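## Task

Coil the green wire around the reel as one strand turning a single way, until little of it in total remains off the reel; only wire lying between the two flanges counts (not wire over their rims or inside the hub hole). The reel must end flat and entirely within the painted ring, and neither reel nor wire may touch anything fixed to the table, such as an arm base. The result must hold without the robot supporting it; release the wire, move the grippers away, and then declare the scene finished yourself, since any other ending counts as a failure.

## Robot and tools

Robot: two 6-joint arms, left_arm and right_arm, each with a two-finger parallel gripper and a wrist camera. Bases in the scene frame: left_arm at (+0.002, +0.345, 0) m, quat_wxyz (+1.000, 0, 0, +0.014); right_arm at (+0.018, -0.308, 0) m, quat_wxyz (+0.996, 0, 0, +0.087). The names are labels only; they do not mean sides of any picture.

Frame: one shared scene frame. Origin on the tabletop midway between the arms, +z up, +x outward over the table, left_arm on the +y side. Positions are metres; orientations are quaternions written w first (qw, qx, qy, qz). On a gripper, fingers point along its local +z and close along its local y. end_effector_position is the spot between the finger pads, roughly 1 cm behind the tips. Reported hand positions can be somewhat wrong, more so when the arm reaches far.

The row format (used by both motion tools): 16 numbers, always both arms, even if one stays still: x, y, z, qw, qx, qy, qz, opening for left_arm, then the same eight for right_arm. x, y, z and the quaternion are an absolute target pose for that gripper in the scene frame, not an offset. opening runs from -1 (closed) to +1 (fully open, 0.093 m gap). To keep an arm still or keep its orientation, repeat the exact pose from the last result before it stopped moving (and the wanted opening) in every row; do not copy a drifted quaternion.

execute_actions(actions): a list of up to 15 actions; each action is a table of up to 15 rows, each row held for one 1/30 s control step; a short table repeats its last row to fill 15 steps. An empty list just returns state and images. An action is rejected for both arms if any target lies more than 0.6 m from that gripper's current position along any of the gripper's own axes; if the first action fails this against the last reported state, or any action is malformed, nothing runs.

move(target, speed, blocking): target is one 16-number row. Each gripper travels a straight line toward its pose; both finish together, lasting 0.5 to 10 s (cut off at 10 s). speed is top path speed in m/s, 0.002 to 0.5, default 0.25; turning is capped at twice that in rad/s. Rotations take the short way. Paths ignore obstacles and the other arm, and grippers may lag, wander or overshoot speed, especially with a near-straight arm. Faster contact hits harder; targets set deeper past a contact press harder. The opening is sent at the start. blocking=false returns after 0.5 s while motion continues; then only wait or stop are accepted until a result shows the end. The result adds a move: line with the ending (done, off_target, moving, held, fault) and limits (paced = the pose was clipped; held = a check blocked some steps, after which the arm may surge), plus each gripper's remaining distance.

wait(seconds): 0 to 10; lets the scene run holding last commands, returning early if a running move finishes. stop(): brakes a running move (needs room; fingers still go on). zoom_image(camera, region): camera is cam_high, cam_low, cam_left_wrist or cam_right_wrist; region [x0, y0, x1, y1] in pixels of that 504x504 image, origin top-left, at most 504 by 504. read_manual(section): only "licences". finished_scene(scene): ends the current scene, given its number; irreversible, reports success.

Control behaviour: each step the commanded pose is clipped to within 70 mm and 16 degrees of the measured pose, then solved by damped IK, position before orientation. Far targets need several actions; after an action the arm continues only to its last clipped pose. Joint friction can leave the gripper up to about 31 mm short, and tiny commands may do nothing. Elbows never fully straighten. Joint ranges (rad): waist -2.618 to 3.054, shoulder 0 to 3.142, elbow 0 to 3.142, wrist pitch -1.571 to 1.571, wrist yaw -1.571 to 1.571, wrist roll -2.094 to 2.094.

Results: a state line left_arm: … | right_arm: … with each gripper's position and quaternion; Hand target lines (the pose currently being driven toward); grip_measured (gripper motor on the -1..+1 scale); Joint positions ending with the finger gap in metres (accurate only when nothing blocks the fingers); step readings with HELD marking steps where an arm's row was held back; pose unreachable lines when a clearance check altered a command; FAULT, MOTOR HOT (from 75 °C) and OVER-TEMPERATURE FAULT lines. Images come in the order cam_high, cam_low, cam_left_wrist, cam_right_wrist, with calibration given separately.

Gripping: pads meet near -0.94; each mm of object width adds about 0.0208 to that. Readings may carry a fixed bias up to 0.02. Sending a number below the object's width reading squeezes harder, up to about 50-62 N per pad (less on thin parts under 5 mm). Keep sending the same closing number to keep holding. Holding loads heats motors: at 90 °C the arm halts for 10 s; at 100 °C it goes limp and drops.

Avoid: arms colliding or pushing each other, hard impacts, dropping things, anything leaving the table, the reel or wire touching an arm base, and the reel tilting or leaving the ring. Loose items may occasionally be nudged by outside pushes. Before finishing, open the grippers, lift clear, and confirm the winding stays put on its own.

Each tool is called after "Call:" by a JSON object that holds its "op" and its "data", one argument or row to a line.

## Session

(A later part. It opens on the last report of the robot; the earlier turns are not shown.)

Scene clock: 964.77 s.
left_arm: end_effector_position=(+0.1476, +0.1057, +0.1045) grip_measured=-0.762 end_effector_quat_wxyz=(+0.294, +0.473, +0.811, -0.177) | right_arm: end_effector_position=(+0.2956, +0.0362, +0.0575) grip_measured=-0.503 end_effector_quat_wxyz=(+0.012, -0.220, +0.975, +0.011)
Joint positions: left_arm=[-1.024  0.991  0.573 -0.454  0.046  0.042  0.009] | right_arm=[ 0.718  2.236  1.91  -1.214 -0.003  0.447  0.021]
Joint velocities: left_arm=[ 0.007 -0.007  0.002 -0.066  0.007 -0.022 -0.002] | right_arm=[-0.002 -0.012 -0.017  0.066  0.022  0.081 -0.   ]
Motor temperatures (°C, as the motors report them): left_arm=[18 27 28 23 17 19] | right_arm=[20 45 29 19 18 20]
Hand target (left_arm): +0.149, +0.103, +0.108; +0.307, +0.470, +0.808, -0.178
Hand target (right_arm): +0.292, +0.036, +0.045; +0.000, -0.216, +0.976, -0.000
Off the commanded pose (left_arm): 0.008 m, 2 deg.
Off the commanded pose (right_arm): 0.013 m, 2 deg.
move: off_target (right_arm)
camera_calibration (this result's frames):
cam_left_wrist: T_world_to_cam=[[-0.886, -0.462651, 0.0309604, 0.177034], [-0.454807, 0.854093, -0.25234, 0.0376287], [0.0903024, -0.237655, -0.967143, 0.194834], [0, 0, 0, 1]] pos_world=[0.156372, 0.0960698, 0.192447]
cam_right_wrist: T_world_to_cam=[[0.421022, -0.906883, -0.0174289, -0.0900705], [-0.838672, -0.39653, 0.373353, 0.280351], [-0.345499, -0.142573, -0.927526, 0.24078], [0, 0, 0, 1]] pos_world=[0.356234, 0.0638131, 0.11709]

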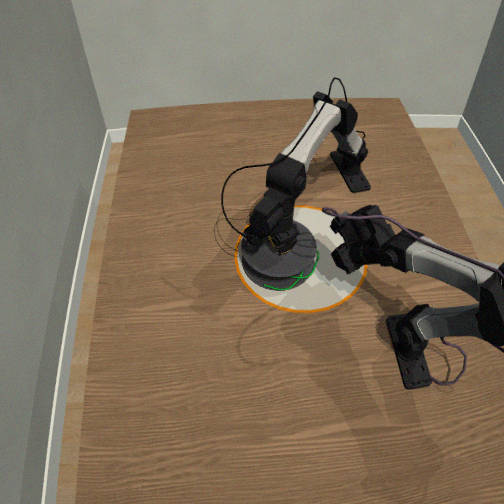

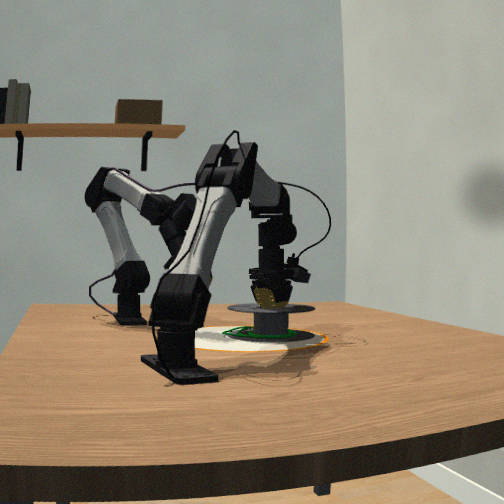

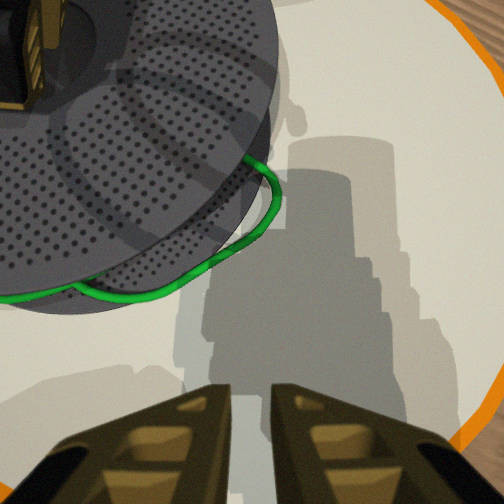

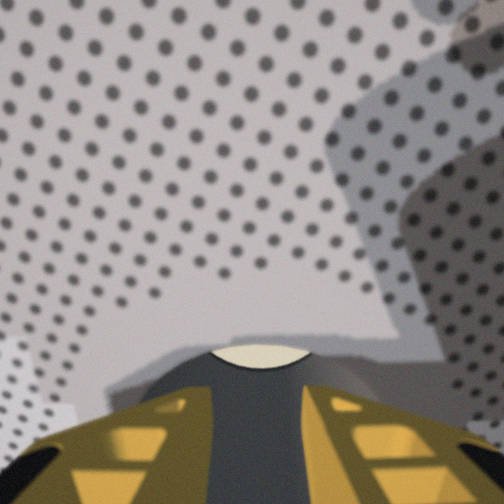

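Call:
{"op": "move", "data": {
  "target": [0.15,0.10,0.11,0.3104,0.4668,0.8085,-0.1792,-0.62,0.292,0.036,0.045,0,0.2164,0.9763,0,-0.5],
  "speed": 0.1
}}

Scene clock: 973.23 s.
left_arm: end_effector_position=(+0.1480, +0.1042, +0.1057) grip_measured=-0.622 end_effector_quat_wxyz=(+0.298, +0.469, +0.812, -0.176) | right_arm: end_effector_position=(+0.2956, +0.0362, +0.0575) grip_measured=-0.503 end_effector_quat_wxyz=(+0.006, +0.211, +0.977, +0.015)
Joint positions: left_arm=[-1.033  0.991  0.573 -0.446  0.034  0.029  0.015] | right_arm=[ 0.718  2.236  1.91  -1.214 -0.003  1.316  0.021]
Joint velocities: left_arm=[ 0.002 -0.007 -0.012 -0.051 -0.022  0.051  0.   ] | right_arm=[ 0.007  0.002 -0.007  0.007 -0.037  0.007  0.   ]
Motor temperatures (°C, as the motors report them): left_arm=[18 26 29 24 17 19] | right_arm=[20 45 28 19 18 20]
Hand target (left_arm): +0.150, +0.100, +0.110; +0.310, +0.467, +0.809, -0.179
Hand target (right_arm): +0.292, +0.036, +0.045; +0.000, +0.216, +0.976, +0.000
Off the commanded pose (left_arm): 0.006 m, 2 deg.
Off the commanded pose (right_arm): 0.013 m, 2 deg.
move: off_target (right_arm)
camera_calibration (this result's frames):
cam_left_wrist: T_world_to_cam=[[-0.882123, -0.4701, 0.0294036, 0.176984], [-0.460915, 0.848658, -0.259492, 0.0416145], [0.0970335, -0.242457, -0.965298, 0.194904], [0, 0, 0, 1]] pos_world=[0.156391, 0.0951395, 0.193735]
cam_right_wrist: T_world_to_cam=[[-0.420758, -0.906592, -0.0324627, 0.159598], [-0.839168, 0.375373, 0.393563, 0.251409], [-0.344616, 0.192837, -0.918724, 0.227879], [0, 0, 0, 1]] pos_world=[0.356657, 0.0063744, 0.115593]

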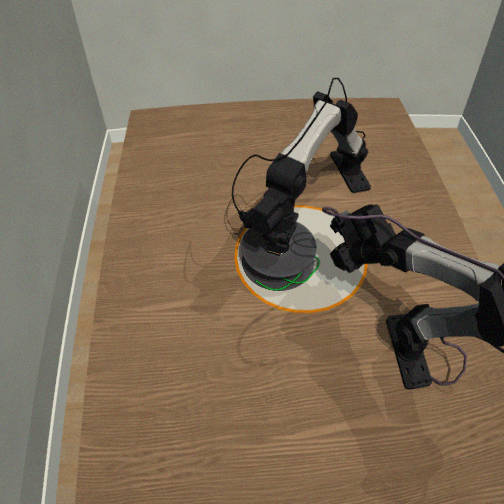

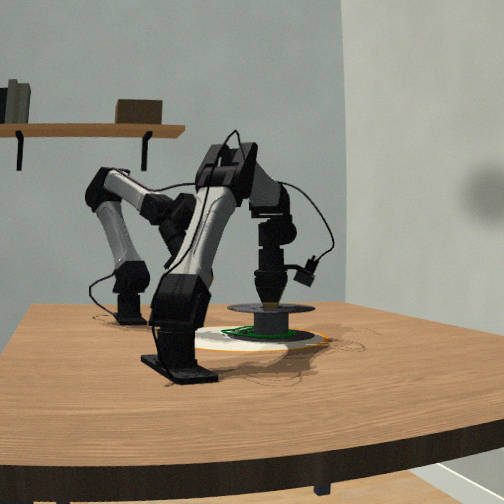

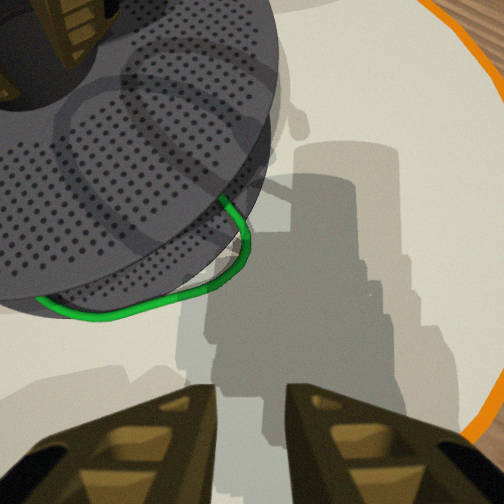

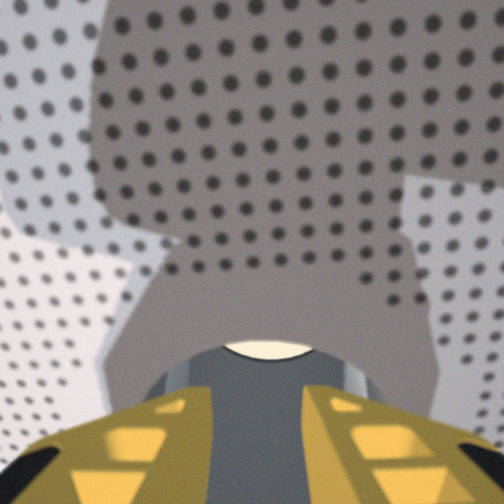

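Call:
{"op": "move", "data": {
  "target": [0.14,0.085,0.06,0.1628,-0.4238,0.8318,-0.3193,-0.62,0.292,0.036,0.045,0,0.2164,0.9763,0,-0.5],
  "speed": 0.25
}}

Call:
{"op": "move", "data": {
  "target": [0.148,0.077,0.002,0.1628,-0.4238,0.8318,-0.3193,-0.62,0.292,0.036,0.045,0,0.2164,0.9763,0,-0.5],
  "speed": 0.08
}}

Scene clock: 982.30 s.
left_arm: end_effector_position=(+0.1389, +0.0909, +0.0583) grip_measured=-0.622 end_effector_quat_wxyz=(+0.157, -0.410, +0.840, -0.320) | right_arm: end_effector_position=(+0.2956, +0.0362, +0.0575) grip_measured=-0.503 end_effector_quat_wxyz=(+0.006, +0.211, +0.977, +0.015)
Joint positions: left_arm=[-1.344  1.198  0.485 -0.242 -0.418 -2.09   0.015] | right_arm=[ 0.718  2.236  1.91  -1.214 -0.003  1.317  0.021]
Joint velocities: left_arm=[-0.012  0.007  0.012 -0.007 -0.022 -0.022  0.   ] | right_arm=[ 0.017 -0.012 -0.012 -0.066 -0.007 -0.007  0.   ]
Motor temperatures (°C, as the motors report them): left_arm=[18 25 29 25 17 19] | right_arm=[20 45 28 19 18 20]
Hand target (left_arm): +0.141, +0.086, +0.060; +0.159, -0.413, +0.837, -0.321
Hand target (right_arm): +0.292, +0.036, +0.045; +0.000, +0.216, +0.976, +0.000
Off the commanded pose (left_arm): 0.006 m, 2 deg.
Off the commanded pose (right_arm): 0.013 m, 2 deg.
joint sent to its limit (left arm) — the command would take joint 6 (wrist roll) past its lower limit, so that joint was sent only as far as its limit.
move: off_target (right_arm)
camera_calibration (this result's frames):
cam_left_wrist: T_world_to_cam=[[0.562202, -0.451175, 0.693087, -0.0768519], [-0.795442, -0.524314, 0.303919, 0.174825], [0.226275, -0.722175, -0.653654, 0.154338], [0, 0, 0, 1]] pos_world=[0.147347, 0.168448, 0.101016]
cam_right_wrist: T_world_to_cam=[[-0.421796, -0.906109, -0.0324686, 0.159887], [-0.838726, 0.376325, 0.393596, 0.251242], [-0.344422, 0.193249, -0.91871, 0.227806], [0, 0, 0, 1]] pos_world=[0.356625, 0.00630337, 0.115591]

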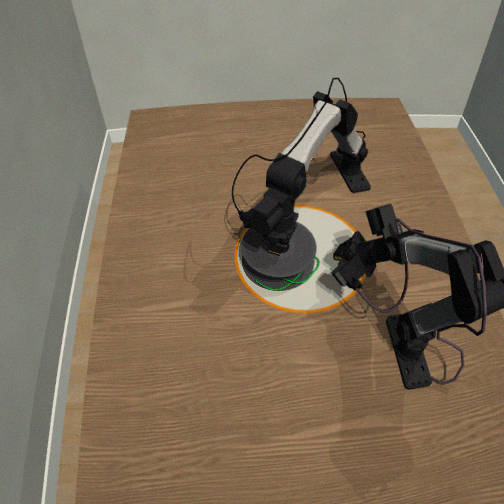

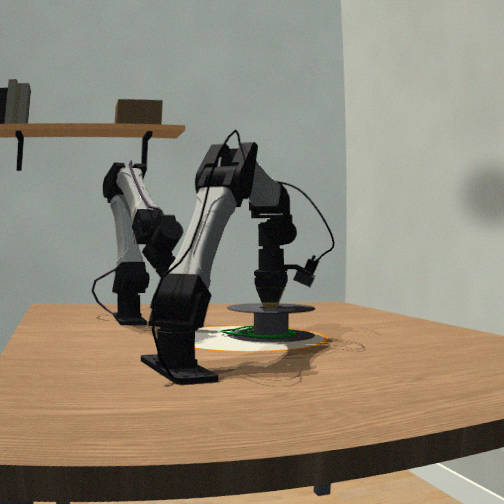

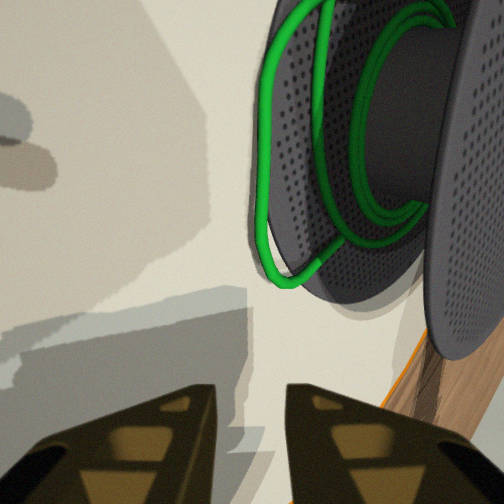

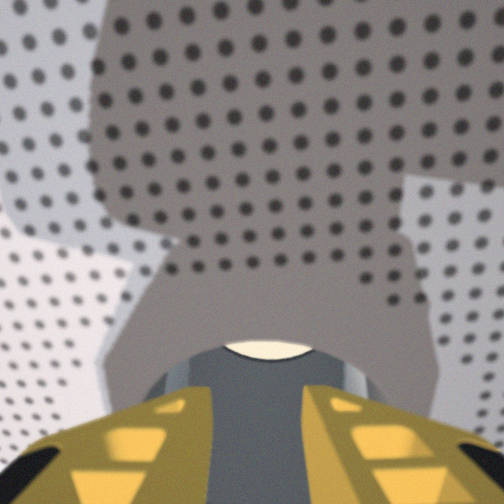

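Scene clock: 983.57 s.
left_arm: end_effector_position=(+0.1478, +0.0705, +0.0144) grip_measured=-0.622 end_effector_quat_wxyz=(+0.161, -0.415, +0.832, -0.331) | right_arm: end_effector_position=(+0.2956, +0.0362, +0.0575) grip_measured=-0.503 end_effector_quat_wxyz=(+0.006, +0.211, +0.977, +0.015)
Joint positions: left_arm=[-1.339  1.454  0.424  0.098 -0.431 -2.093  0.015] | right_arm=[ 0.718  2.236  1.91  -1.214 -0.003  1.317  0.021]
Joint velocities: left_arm=[ 0.002 -0.007 -0.037  0.168 -0.007 -0.022 -0.001] | right_arm=[ 0.002 -0.012 -0.002  0.007  0.007 -0.066 -0.   ]
Motor temperatures (°C, as the motors report them): left_arm=[18 25 29 25 17 19] | right_arm=[20 46 28 19 18 20]
Hand target (left_arm): +0.148, +0.077, +0.003; +0.162, -0.419, +0.834, -0.320
Hand target (right_arm): +0.292, +0.036, +0.045; +0.000, +0.216, +0.976, +0.000
Off the commanded pose (left_arm): 0.014 m, 2 deg.
Off the commanded pose (right_arm): 0.013 m, 2 deg.
joint sent to its limit (left arm) — the command would take joint 6 (wrist roll) past its lower limit, so that joint was sent only as far as its limit.
move: off_target (left_arm, right_arm)
camera_calibration (this result's frames):
cam_left_wrist: T_world_to_cam=[[0.55818, -0.427274, 0.711246, -0.0620519], [-0.79219, -0.529334, 0.303712, 0.184401], [0.246719, -0.732968, -0.633946, 0.106346], [0, 0, 0, 1]] pos_world=[0.154479, 0.149045, 0.055547]
cam_right_wrist: T_world_to_cam=[[-0.42145, -0.90627, -0.0324666, 0.159791], [-0.838874, 0.376008, 0.393585, 0.251298], [-0.344487, 0.193112, -0.918715, 0.22783], [0, 0, 0, 1]] pos_world=[0.356636, 0.00632704, 0.115591]

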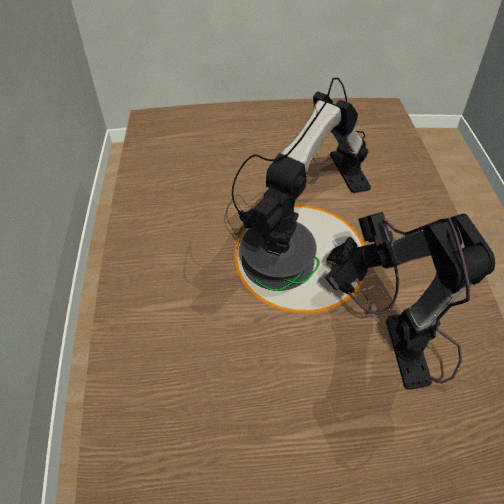

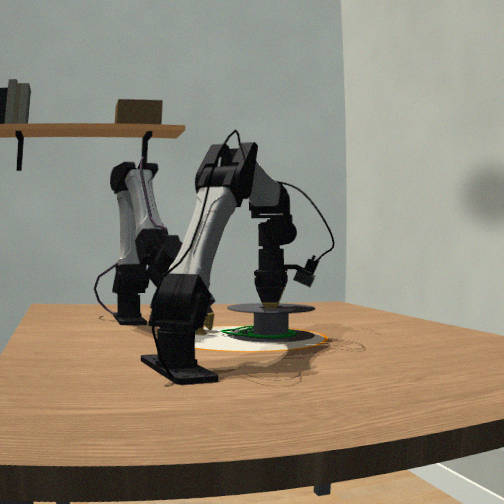

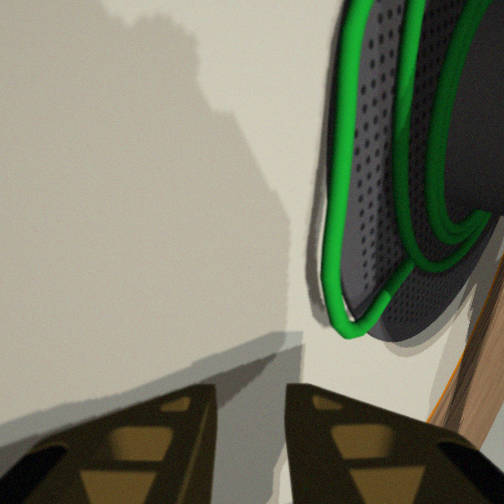

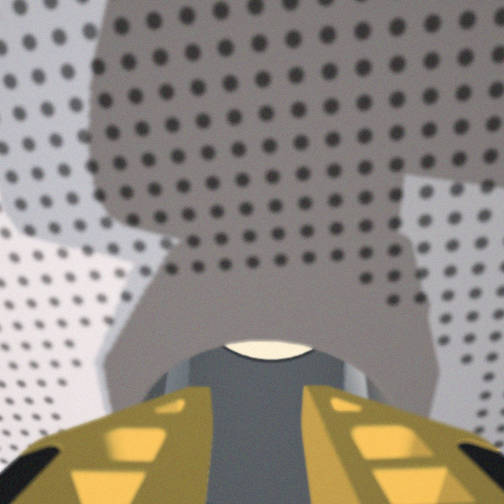

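Call:
{"op": "move", "data": {
  "target": [0.170,0.064,0.002,0.1628,-0.4238,0.8318,-0.3193,-0.62,0.292,0.036,0.045,0,0.2164,0.9763,0,-0.5],
  "speed": 0.04
}}

Scene clock: 985.17 s.
left_arm: end_effector_position=(+0.1658, +0.0619, +0.0142) grip_measured=-0.622 end_effector_quat_wxyz=(+0.163, -0.421, +0.826, -0.337) | right_arm: end_effector_position=(+0.2956, +0.0362, +0.0575) grip_measured=-0.503 end_effector_quat_wxyz=(+0.006, +0.211, +0.977, +0.015)
Joint positions: left_arm=[-1.278  1.512  0.456  0.157 -0.405 -2.051  0.015] | right_arm=[ 0.718  2.236  1.91  -1.214 -0.003  1.317  0.021]
Joint velocities: left_arm=[ 0.002 -0.002  0.007  0.007 -0.037  0.037 -0.   ] | right_arm=[ 0.002  0.007 -0.017 -0.066  0.007  0.007  0.   ]
Motor temperatures (°C, as the motors report them): left_arm=[18 25 29 25 17 19] | right_arm=[20 46 28 19 18 20]
Hand target (left_arm): +0.169, +0.064, +0.003; +0.162, -0.424, +0.832, -0.320
Hand target (right_arm): +0.292, +0.036, +0.045; +0.000, +0.217, +0.976, +0.000
Off the commanded pose (left_arm): 0.013 m, 2 deg.
Off the commanded pose (right_arm): 0.013 m, 2 deg.
move: off_target (left_arm, right_arm)
camera_calibration (this result's frames):
cam_left_wrist: T_world_to_cam=[[0.559477, -0.408984, 0.720915, -0.0771298], [-0.786498, -0.536426, 0.306052, 0.193646], [0.261547, -0.738227, -0.621783, 0.0931833], [0, 0, 0, 1]] pos_world=[0.171083, 0.141123, 0.0542778]
cam_right_wrist: T_world_to_cam=[[-0.421796, -0.906109, -0.0324686, 0.159887], [-0.838726, 0.376325, 0.393596, 0.251242], [-0.344422, 0.193249, -0.91871, 0.227806], [0, 0, 0, 1]] pos_world=[0.356625, 0.00630337, 0.115591]

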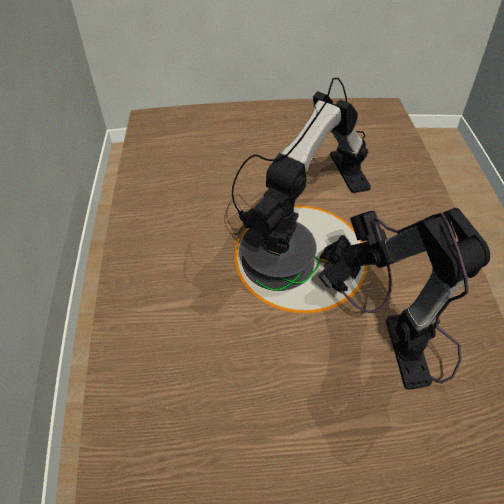

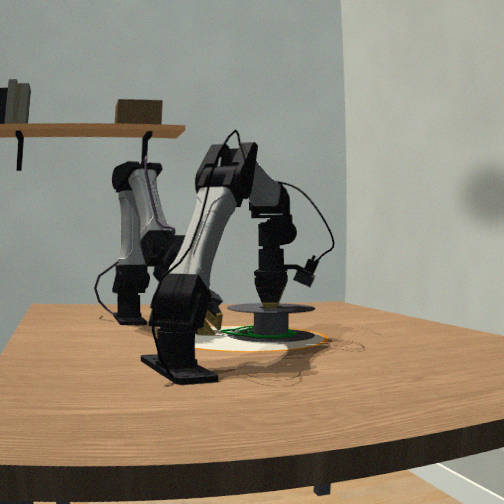

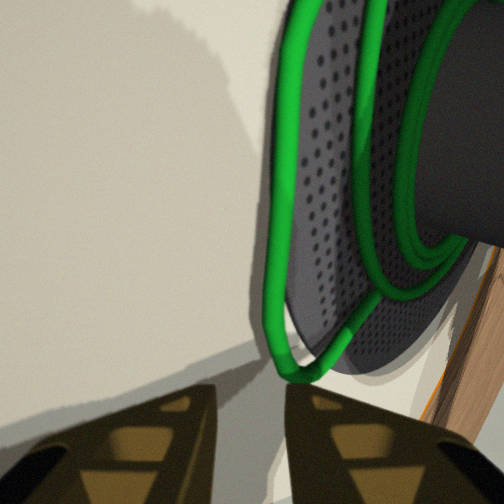

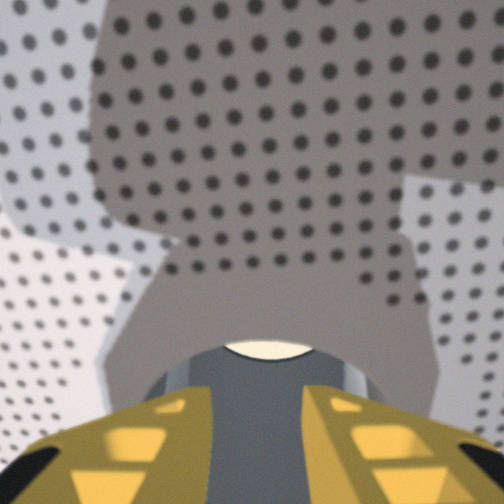

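Call:
{"op": "move", "data": {
  "target": [0.186,0.060,0.002,0.1628,-0.4238,0.8318,-0.3193,-0.62,0.292,0.036,0.045,0,0.2164,0.9763,0,-0.5],
  "speed": 0.03
}}

Scene clock: 986.97 s.
left_arm: end_effector_position=(+0.1811, +0.0565, +0.0146) grip_measured=-0.622 end_effector_quat_wxyz=(+0.161, -0.420, +0.826, -0.338) | right_arm: end_effector_position=(+0.2956, +0.0362, +0.0575) grip_measured=-0.503 end_effector_quat_wxyz=(+0.006, +0.211, +0.977, +0.015)
Joint positions: left_arm=[-1.22   1.549  0.487  0.184 -0.364 -2.002  0.015] | right_arm=[ 0.718  2.236  1.91  -1.214 -0.003  1.317  0.021]
Joint velocities: left_arm=[ 0.002 -0.002 -0.012  0.007 -0.022 -0.037 -0.   ] | right_arm=[ 0.002 -0.007 -0.002 -0.066  0.022 -0.066 -0.002]
Motor temperatures (°C, as the motors report them): left_arm=[18 25 29 25 17 19] | right_arm=[20 46 28 19 18 20]
Hand target (left_arm): +0.185, +0.060, +0.003; +0.163, -0.424, +0.832, -0.320
Hand target (right_arm): +0.292, +0.036, +0.045; +0.000, +0.216, +0.976, +0.000
Off the commanded pose (left_arm): 0.014 m, 2 deg.
Off the commanded pose (right_arm): 0.013 m, 2 deg.
move: off_target (left_arm, right_arm)
camera_calibration (this result's frames):
cam_left_wrist: T_world_to_cam=[[0.559406, -0.408885, 0.721026, -0.088127], [-0.787765, -0.532863, 0.309004, 0.202716], [0.257861, -0.740857, -0.620192, 0.0862156], [0, 0, 0, 1]] pos_world=[0.18676, 0.13586, 0.0543718]
cam_right_wrist: T_world_to_cam=[[-0.421796, -0.906109, -0.0324686, 0.159887], [-0.838726, 0.376325, 0.393596, 0.251242], [-0.344422, 0.193249, -0.91871, 0.227806], [0, 0, 0, 1]] pos_world=[0.356625, 0.00630337, 0.115591]

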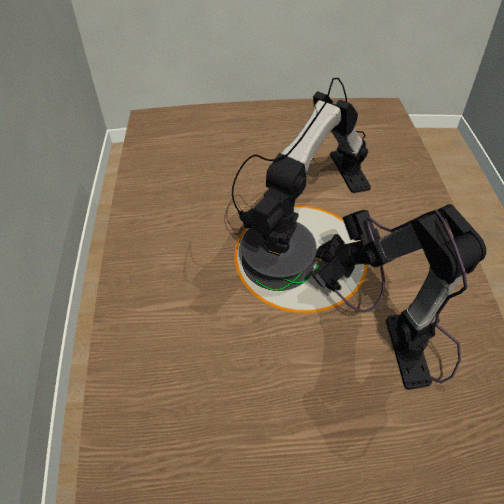

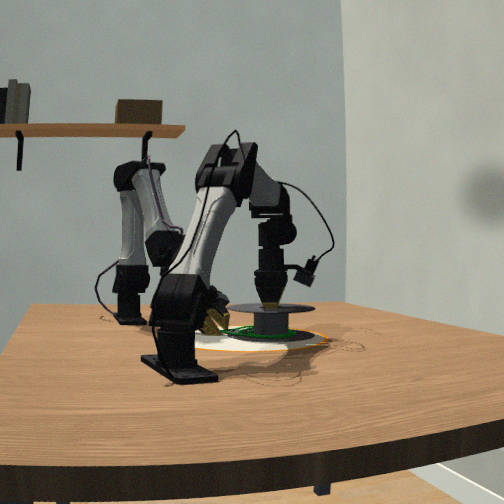

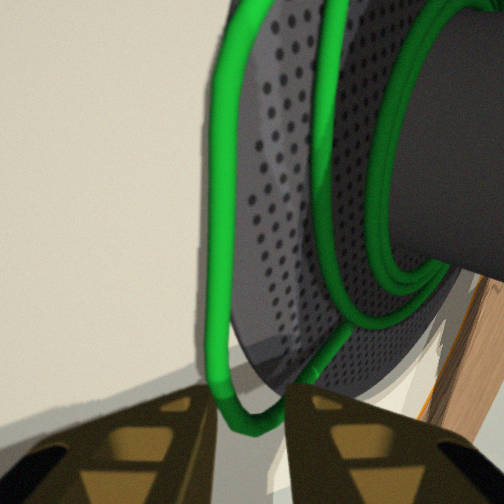

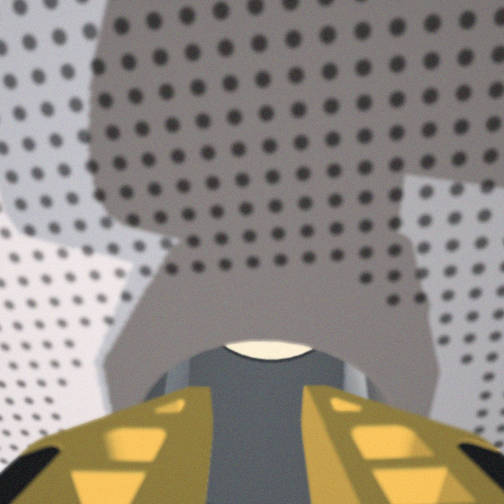

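Call:
{"op": "move", "data": {
  "target": [0.187,0.059,0.002,0.1628,-0.4238,0.8318,-0.3193,-1,0.292,0.036,0.045,0,0.2164,0.9763,0,-0.5],
  "speed": 0.03
}}

Scene clock: 990.07 s.
left_arm: end_effector_position=(+0.1831, +0.0590, +0.0106) grip_measured=-0.992 end_effector_quat_wxyz=(+0.164, -0.422, +0.828, -0.332) | right_arm: end_effector_position=(+0.2956, +0.0362, +0.0575) grip_measured=-0.503 end_effector_quat_wxyz=(+0.006, +0.212, +0.977, +0.015)
Joint positions: left_arm=[-1.212  1.562  0.487  0.185 -0.363 -1.997  0.   ] | right_arm=[ 0.718  2.236  1.91  -1.214 -0.003  1.318  0.021]
Joint velocities: left_arm=[-0.007 -0.017 -0.007 -0.081 -0.022  0.037  0.   ] | right_arm=[-0.017 -0.017 -0.017  0.037  0.022 -0.007 -0.001]
Motor temperatures (°C, as the motors report them): left_arm=[18 25 29 25 17 19] | right_arm=[20 46 28 19 18 20]
Hand target (left_arm): +0.187, +0.059, +0.003; +0.163, -0.424, +0.832, -0.320
Hand target (right_arm): +0.292, +0.036, +0.045; +0.000, +0.216, +0.976, +0.000
Off the commanded pose (left_arm): 0.009 m, 1 deg.
Off the commanded pose (right_arm): 0.013 m, 2 deg.
move: off_target (right_arm)
camera_calibration (this result's frames):
cam_left_wrist: T_world_to_cam=[[0.563647, -0.415612, 0.713841, -0.0856829], [-0.784156, -0.540848, 0.304275, 0.206719], [0.259619, -0.731266, -0.630752, 0.0843601], [0, 0, 0, 1]] pos_world=[0.188493, 0.137882, 0.0514747]
cam_right_wrist: T_world_to_cam=[[-0.422833, -0.905626, -0.0324745, 0.160177], [-0.838283, 0.377276, 0.393629, 0.251075], [-0.344228, 0.193662, -0.918696, 0.227733], [0, 0, 0, 1]] pos_world=[0.356592, 0.00623238, 0.115588]

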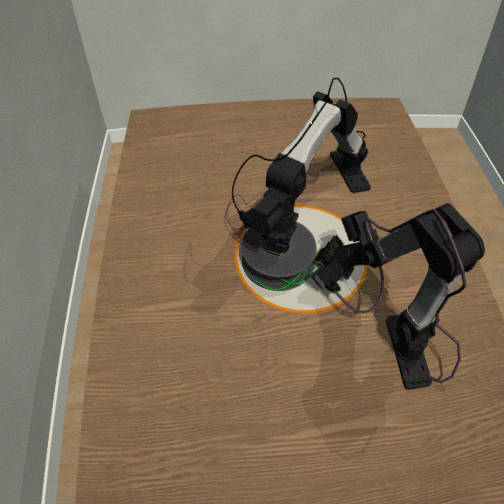

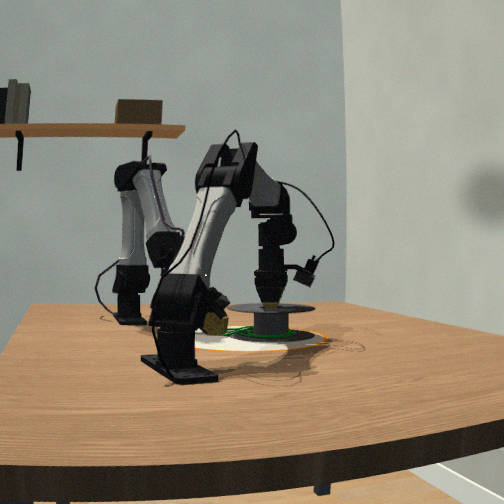

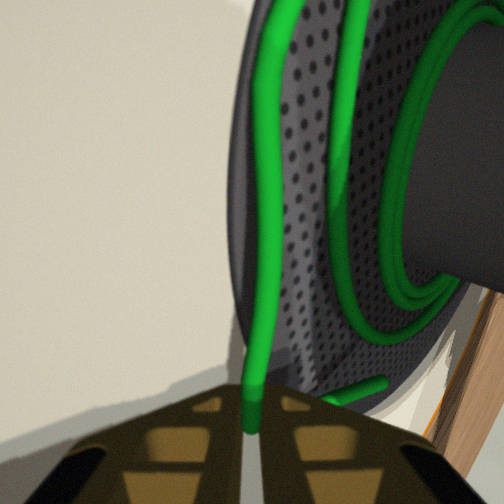

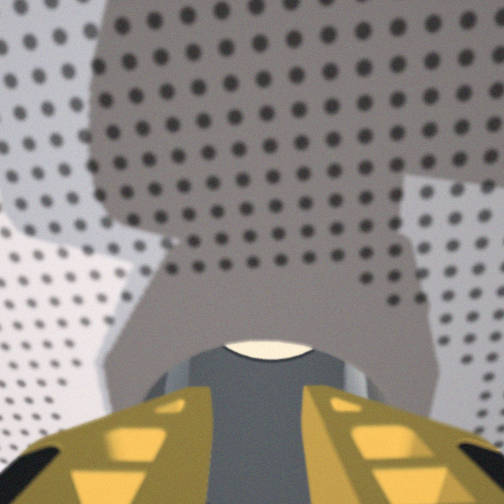

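Call:
{"op": "move", "data": {
  "target": [0.185,0.059,0.026,0.1628,-0.4238,0.8318,-0.3193,-1,0.292,0.036,0.045,0,0.2164,0.9763,0,-0.5],
  "speed": 0.04
}}

Call:
{"op": "move", "data": {
  "target": [0.198,0.054,0.028,0.2539,-0.3764,0.7387,-0.4983,-1,0.292,0.036,0.045,0,0.2164,0.9763,0,-0.5],
  "speed": 0.06
}}

Scene clock: 992.47 s.
left_arm: end_effector_position=(+0.1812, +0.0637, +0.0144) grip_measured=-0.992 end_effector_quat_wxyz=(+0.166, -0.421, +0.837, -0.308) | right_arm: end_effector_position=(+0.2956, +0.0362, +0.0575) grip_measured=-0.503 end_effector_quat_wxyz=(+0.006, +0.212, +0.977, +0.015)
Joint positions: left_arm=[-1.212  1.535  0.523  0.07  -0.363 -1.997  0.   ] | right_arm=[ 0.718  2.236  1.91  -1.214 -0.003  1.318  0.021]
Joint velocities: left_arm=[ 0.002 -0.017 -0.017 -0.037 -0.022  0.051  0.   ] | right_arm=[-0.002 -0.007 -0.002  0.007 -0.007  0.007 -0.   ]
Motor temperatures (°C, as the motors report them): left_arm=[18 25 29 25 16 19] | right_arm=[20 46 28 19 18 20]
Hand target (left_arm): +0.185, +0.059, +0.026; +0.163, -0.424, +0.832, -0.319
Hand target (right_arm): +0.292, +0.036, +0.045; +0.000, +0.216, +0.976, +0.000
Off the commanded pose (left_arm): 0.013 m, 2 deg.
Off the commanded pose (right_arm): 0.013 m, 2 deg.
move: off_target (left_arm, right_arm)
camera_calibration (this result's frames):
cam_left_wrist: T_world_to_cam=[[0.577107, -0.44867, 0.68238, -0.0852148], [-0.778394, -0.554999, 0.293392, 0.206633], [0.247084, -0.700479, -0.669536, 0.0914811], [0, 0, 0, 1]] pos_world=[0.187416, 0.140528, 0.0587744]
cam_right_wrist: T_world_to_cam=[[-0.422833, -0.905626, -0.0324745, 0.160177], [-0.838283, 0.377276, 0.393629, 0.251075], [-0.344228, 0.193662, -0.918696, 0.227733], [0, 0, 0, 1]] pos_world=[0.356592, 0.00623238, 0.115588]

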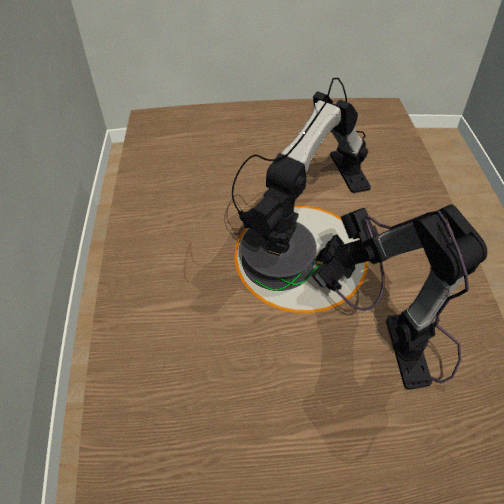

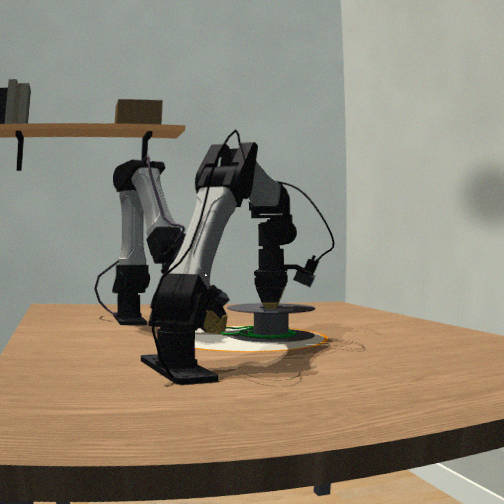

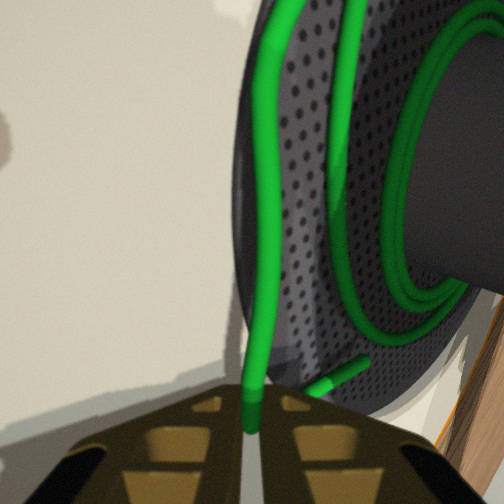

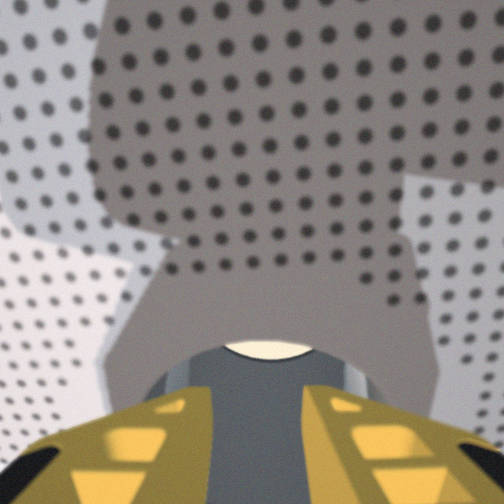

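Scene clock: 996.73 s.
left_arm: end_effector_position=(+0.1993, +0.0521, +0.0280) grip_measured=-0.992 end_effector_quat_wxyz=(+0.248, -0.377, +0.744, -0.492) | right_arm: end_effector_position=(+0.2956, +0.0362, +0.0575) grip_measured=-0.503 end_effector_quat_wxyz=(+0.006, +0.212, +0.977, +0.015)
Joint positions: left_arm=[-1.252  1.798  0.26   1.064 -0.537 -1.829  0.   ] | right_arm=[ 0.718  2.236  1.91  -1.214 -0.003  1.319  0.021]
Joint velocities: left_arm=[ 0.017  0.022  0.012  0.022 -0.007 -0.007  0.   ] | right_arm=[ 0.007 -0.007 -0.002 -0.022  0.007  0.022 -0.   ]
Motor temperatures (°C, as the motors report them): left_arm=[18 25 29 26 17 19] | right_arm=[20 46 28 19 18 20]
Hand target (left_arm): +0.198, +0.053, +0.029; +0.254, -0.374, +0.740, -0.498
Hand target (right_arm): +0.292, +0.036, +0.045; +0.000, +0.217, +0.976, +0.000
Off the commanded pose (left_arm): 0.002 m, 1 deg.
Off the commanded pose (right_arm): 0.013 m, 2 deg.
move: off_target (right_arm)
camera_calibration (this result's frames):
cam_left_wrist: T_world_to_cam=[[0.283251, -0.218236, 0.933885, -0.0706005], [-0.861505, -0.485768, 0.14778, 0.22725], [0.421401, -0.846406, -0.325606, 0.0512146], [0, 0, 0, 1]] pos_world=[0.194193, 0.138332, 0.0490254]
cam_right_wrist: T_world_to_cam=[[-0.423524, -0.905302, -0.0324784, 0.16037], [-0.837988, 0.37791, 0.393651, 0.250964], [-0.344099, 0.193937, -0.918686, 0.227684], [0, 0, 0, 1]] pos_world=[0.356571, 0.00618507, 0.115587]

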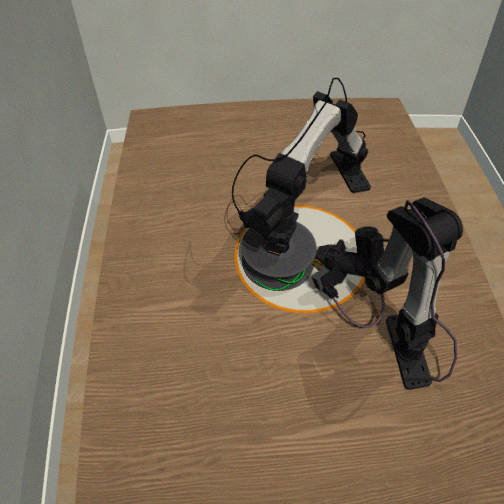

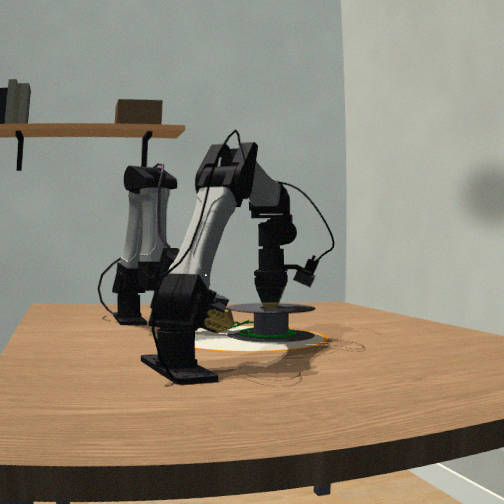

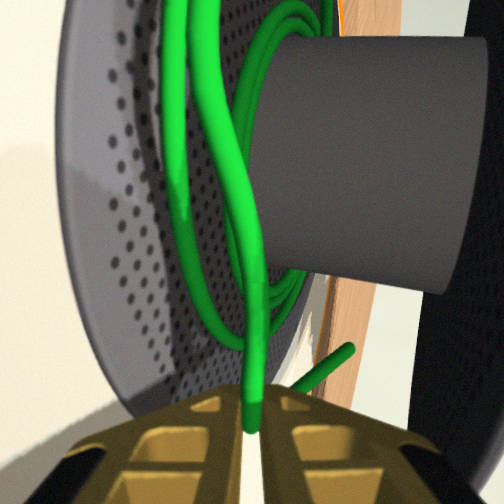

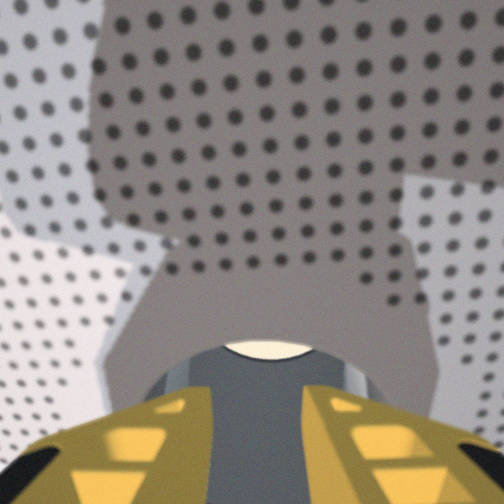

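Call:
{"op": "move", "data": {
  "target": [0.210,0.049,0.027,0.3127,-0.4635,0.6872,-0.4636,-1,0.292,0.036,0.045,0,0.2164,0.9763,0,-0.5],
  "speed": 0.05
}}

Scene clock: 1000.30 s.
left_arm: end_effector_position=(+0.2092, +0.0535, +0.0261) grip_measured=-0.992 end_effector_quat_wxyz=(+0.308, -0.461, +0.692, -0.462) | right_arm: end_effector_position=(+0.2956, +0.0361, +0.0575) grip_measured=-0.503 end_effector_quat_wxyz=(+0.006, +0.213, +0.977, +0.015)
Joint positions: left_arm=[-1.331  1.837  0.386  0.858 -0.815 -2.027  0.   ] | right_arm=[ 0.718  2.236  1.91  -1.214 -0.002  1.321  0.021]
Joint velocities: left_arm=[-0.032  0.002  0.017  0.066 -0.037 -0.081  0.   ] | right_arm=[ 0.007 -0.007  0.002 -0.007 -0.022  0.022 -0.   ]
Motor temperatures (°C, as the motors report them): left_arm=[18 25 28 26 17 19] | right_arm=[20 46 28 19 18 20]
Hand target (left_arm): +0.210, +0.049, +0.027; +0.313, -0.464, +0.687, -0.463
Hand target (right_arm): +0.292, +0.036, +0.045; +0.000, +0.216, +0.976, -0.000
Off the commanded pose (left_arm): 0.005 m, 1 deg.
Off the commanded pose (right_arm): 0.013 m, 2 deg.
move: off_target (right_arm)
camera_calibration (this result's frames):
cam_left_wrist: T_world_to_cam=[[0.318168, -0.14261, 0.937247, -0.0828393], [-0.723547, -0.675329, 0.142866, 0.218134], [0.612576, -0.723597, -0.318053, 0.000893226], [0, 0, 0, 1]] pos_world=[0.18364, 0.136145, 0.046761]
cam_right_wrist: T_world_to_cam=[[-0.425597, -0.904332, -0.0323996, 0.160928], [-0.837209, 0.379914, 0.393377, 0.250734], [-0.343435, 0.194545, -0.918806, 0.227497], [0, 0, 0, 1]] pos_world=[0.356538, 0.00601607, 0.115607]

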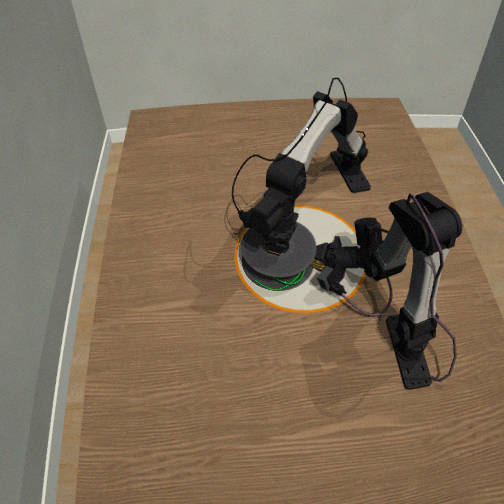

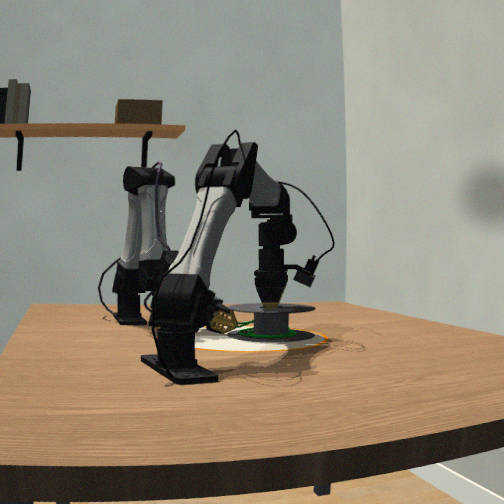

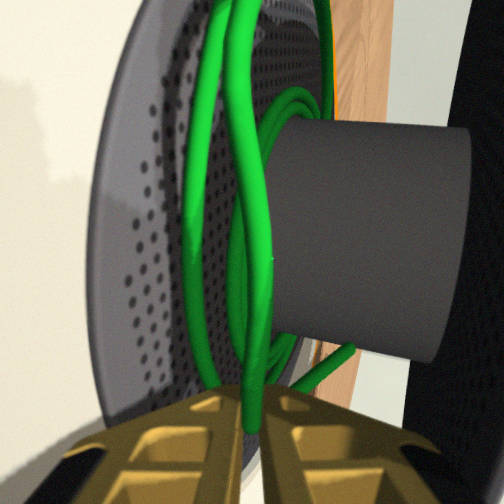

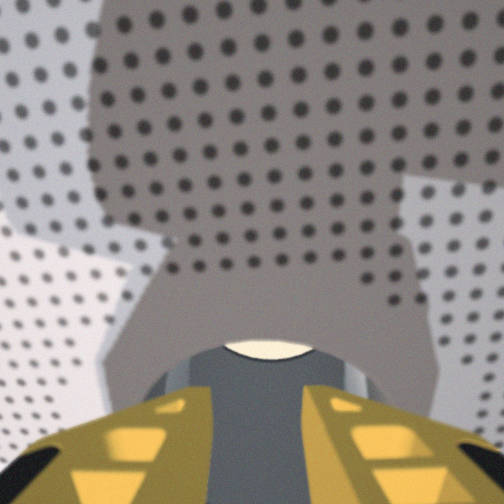

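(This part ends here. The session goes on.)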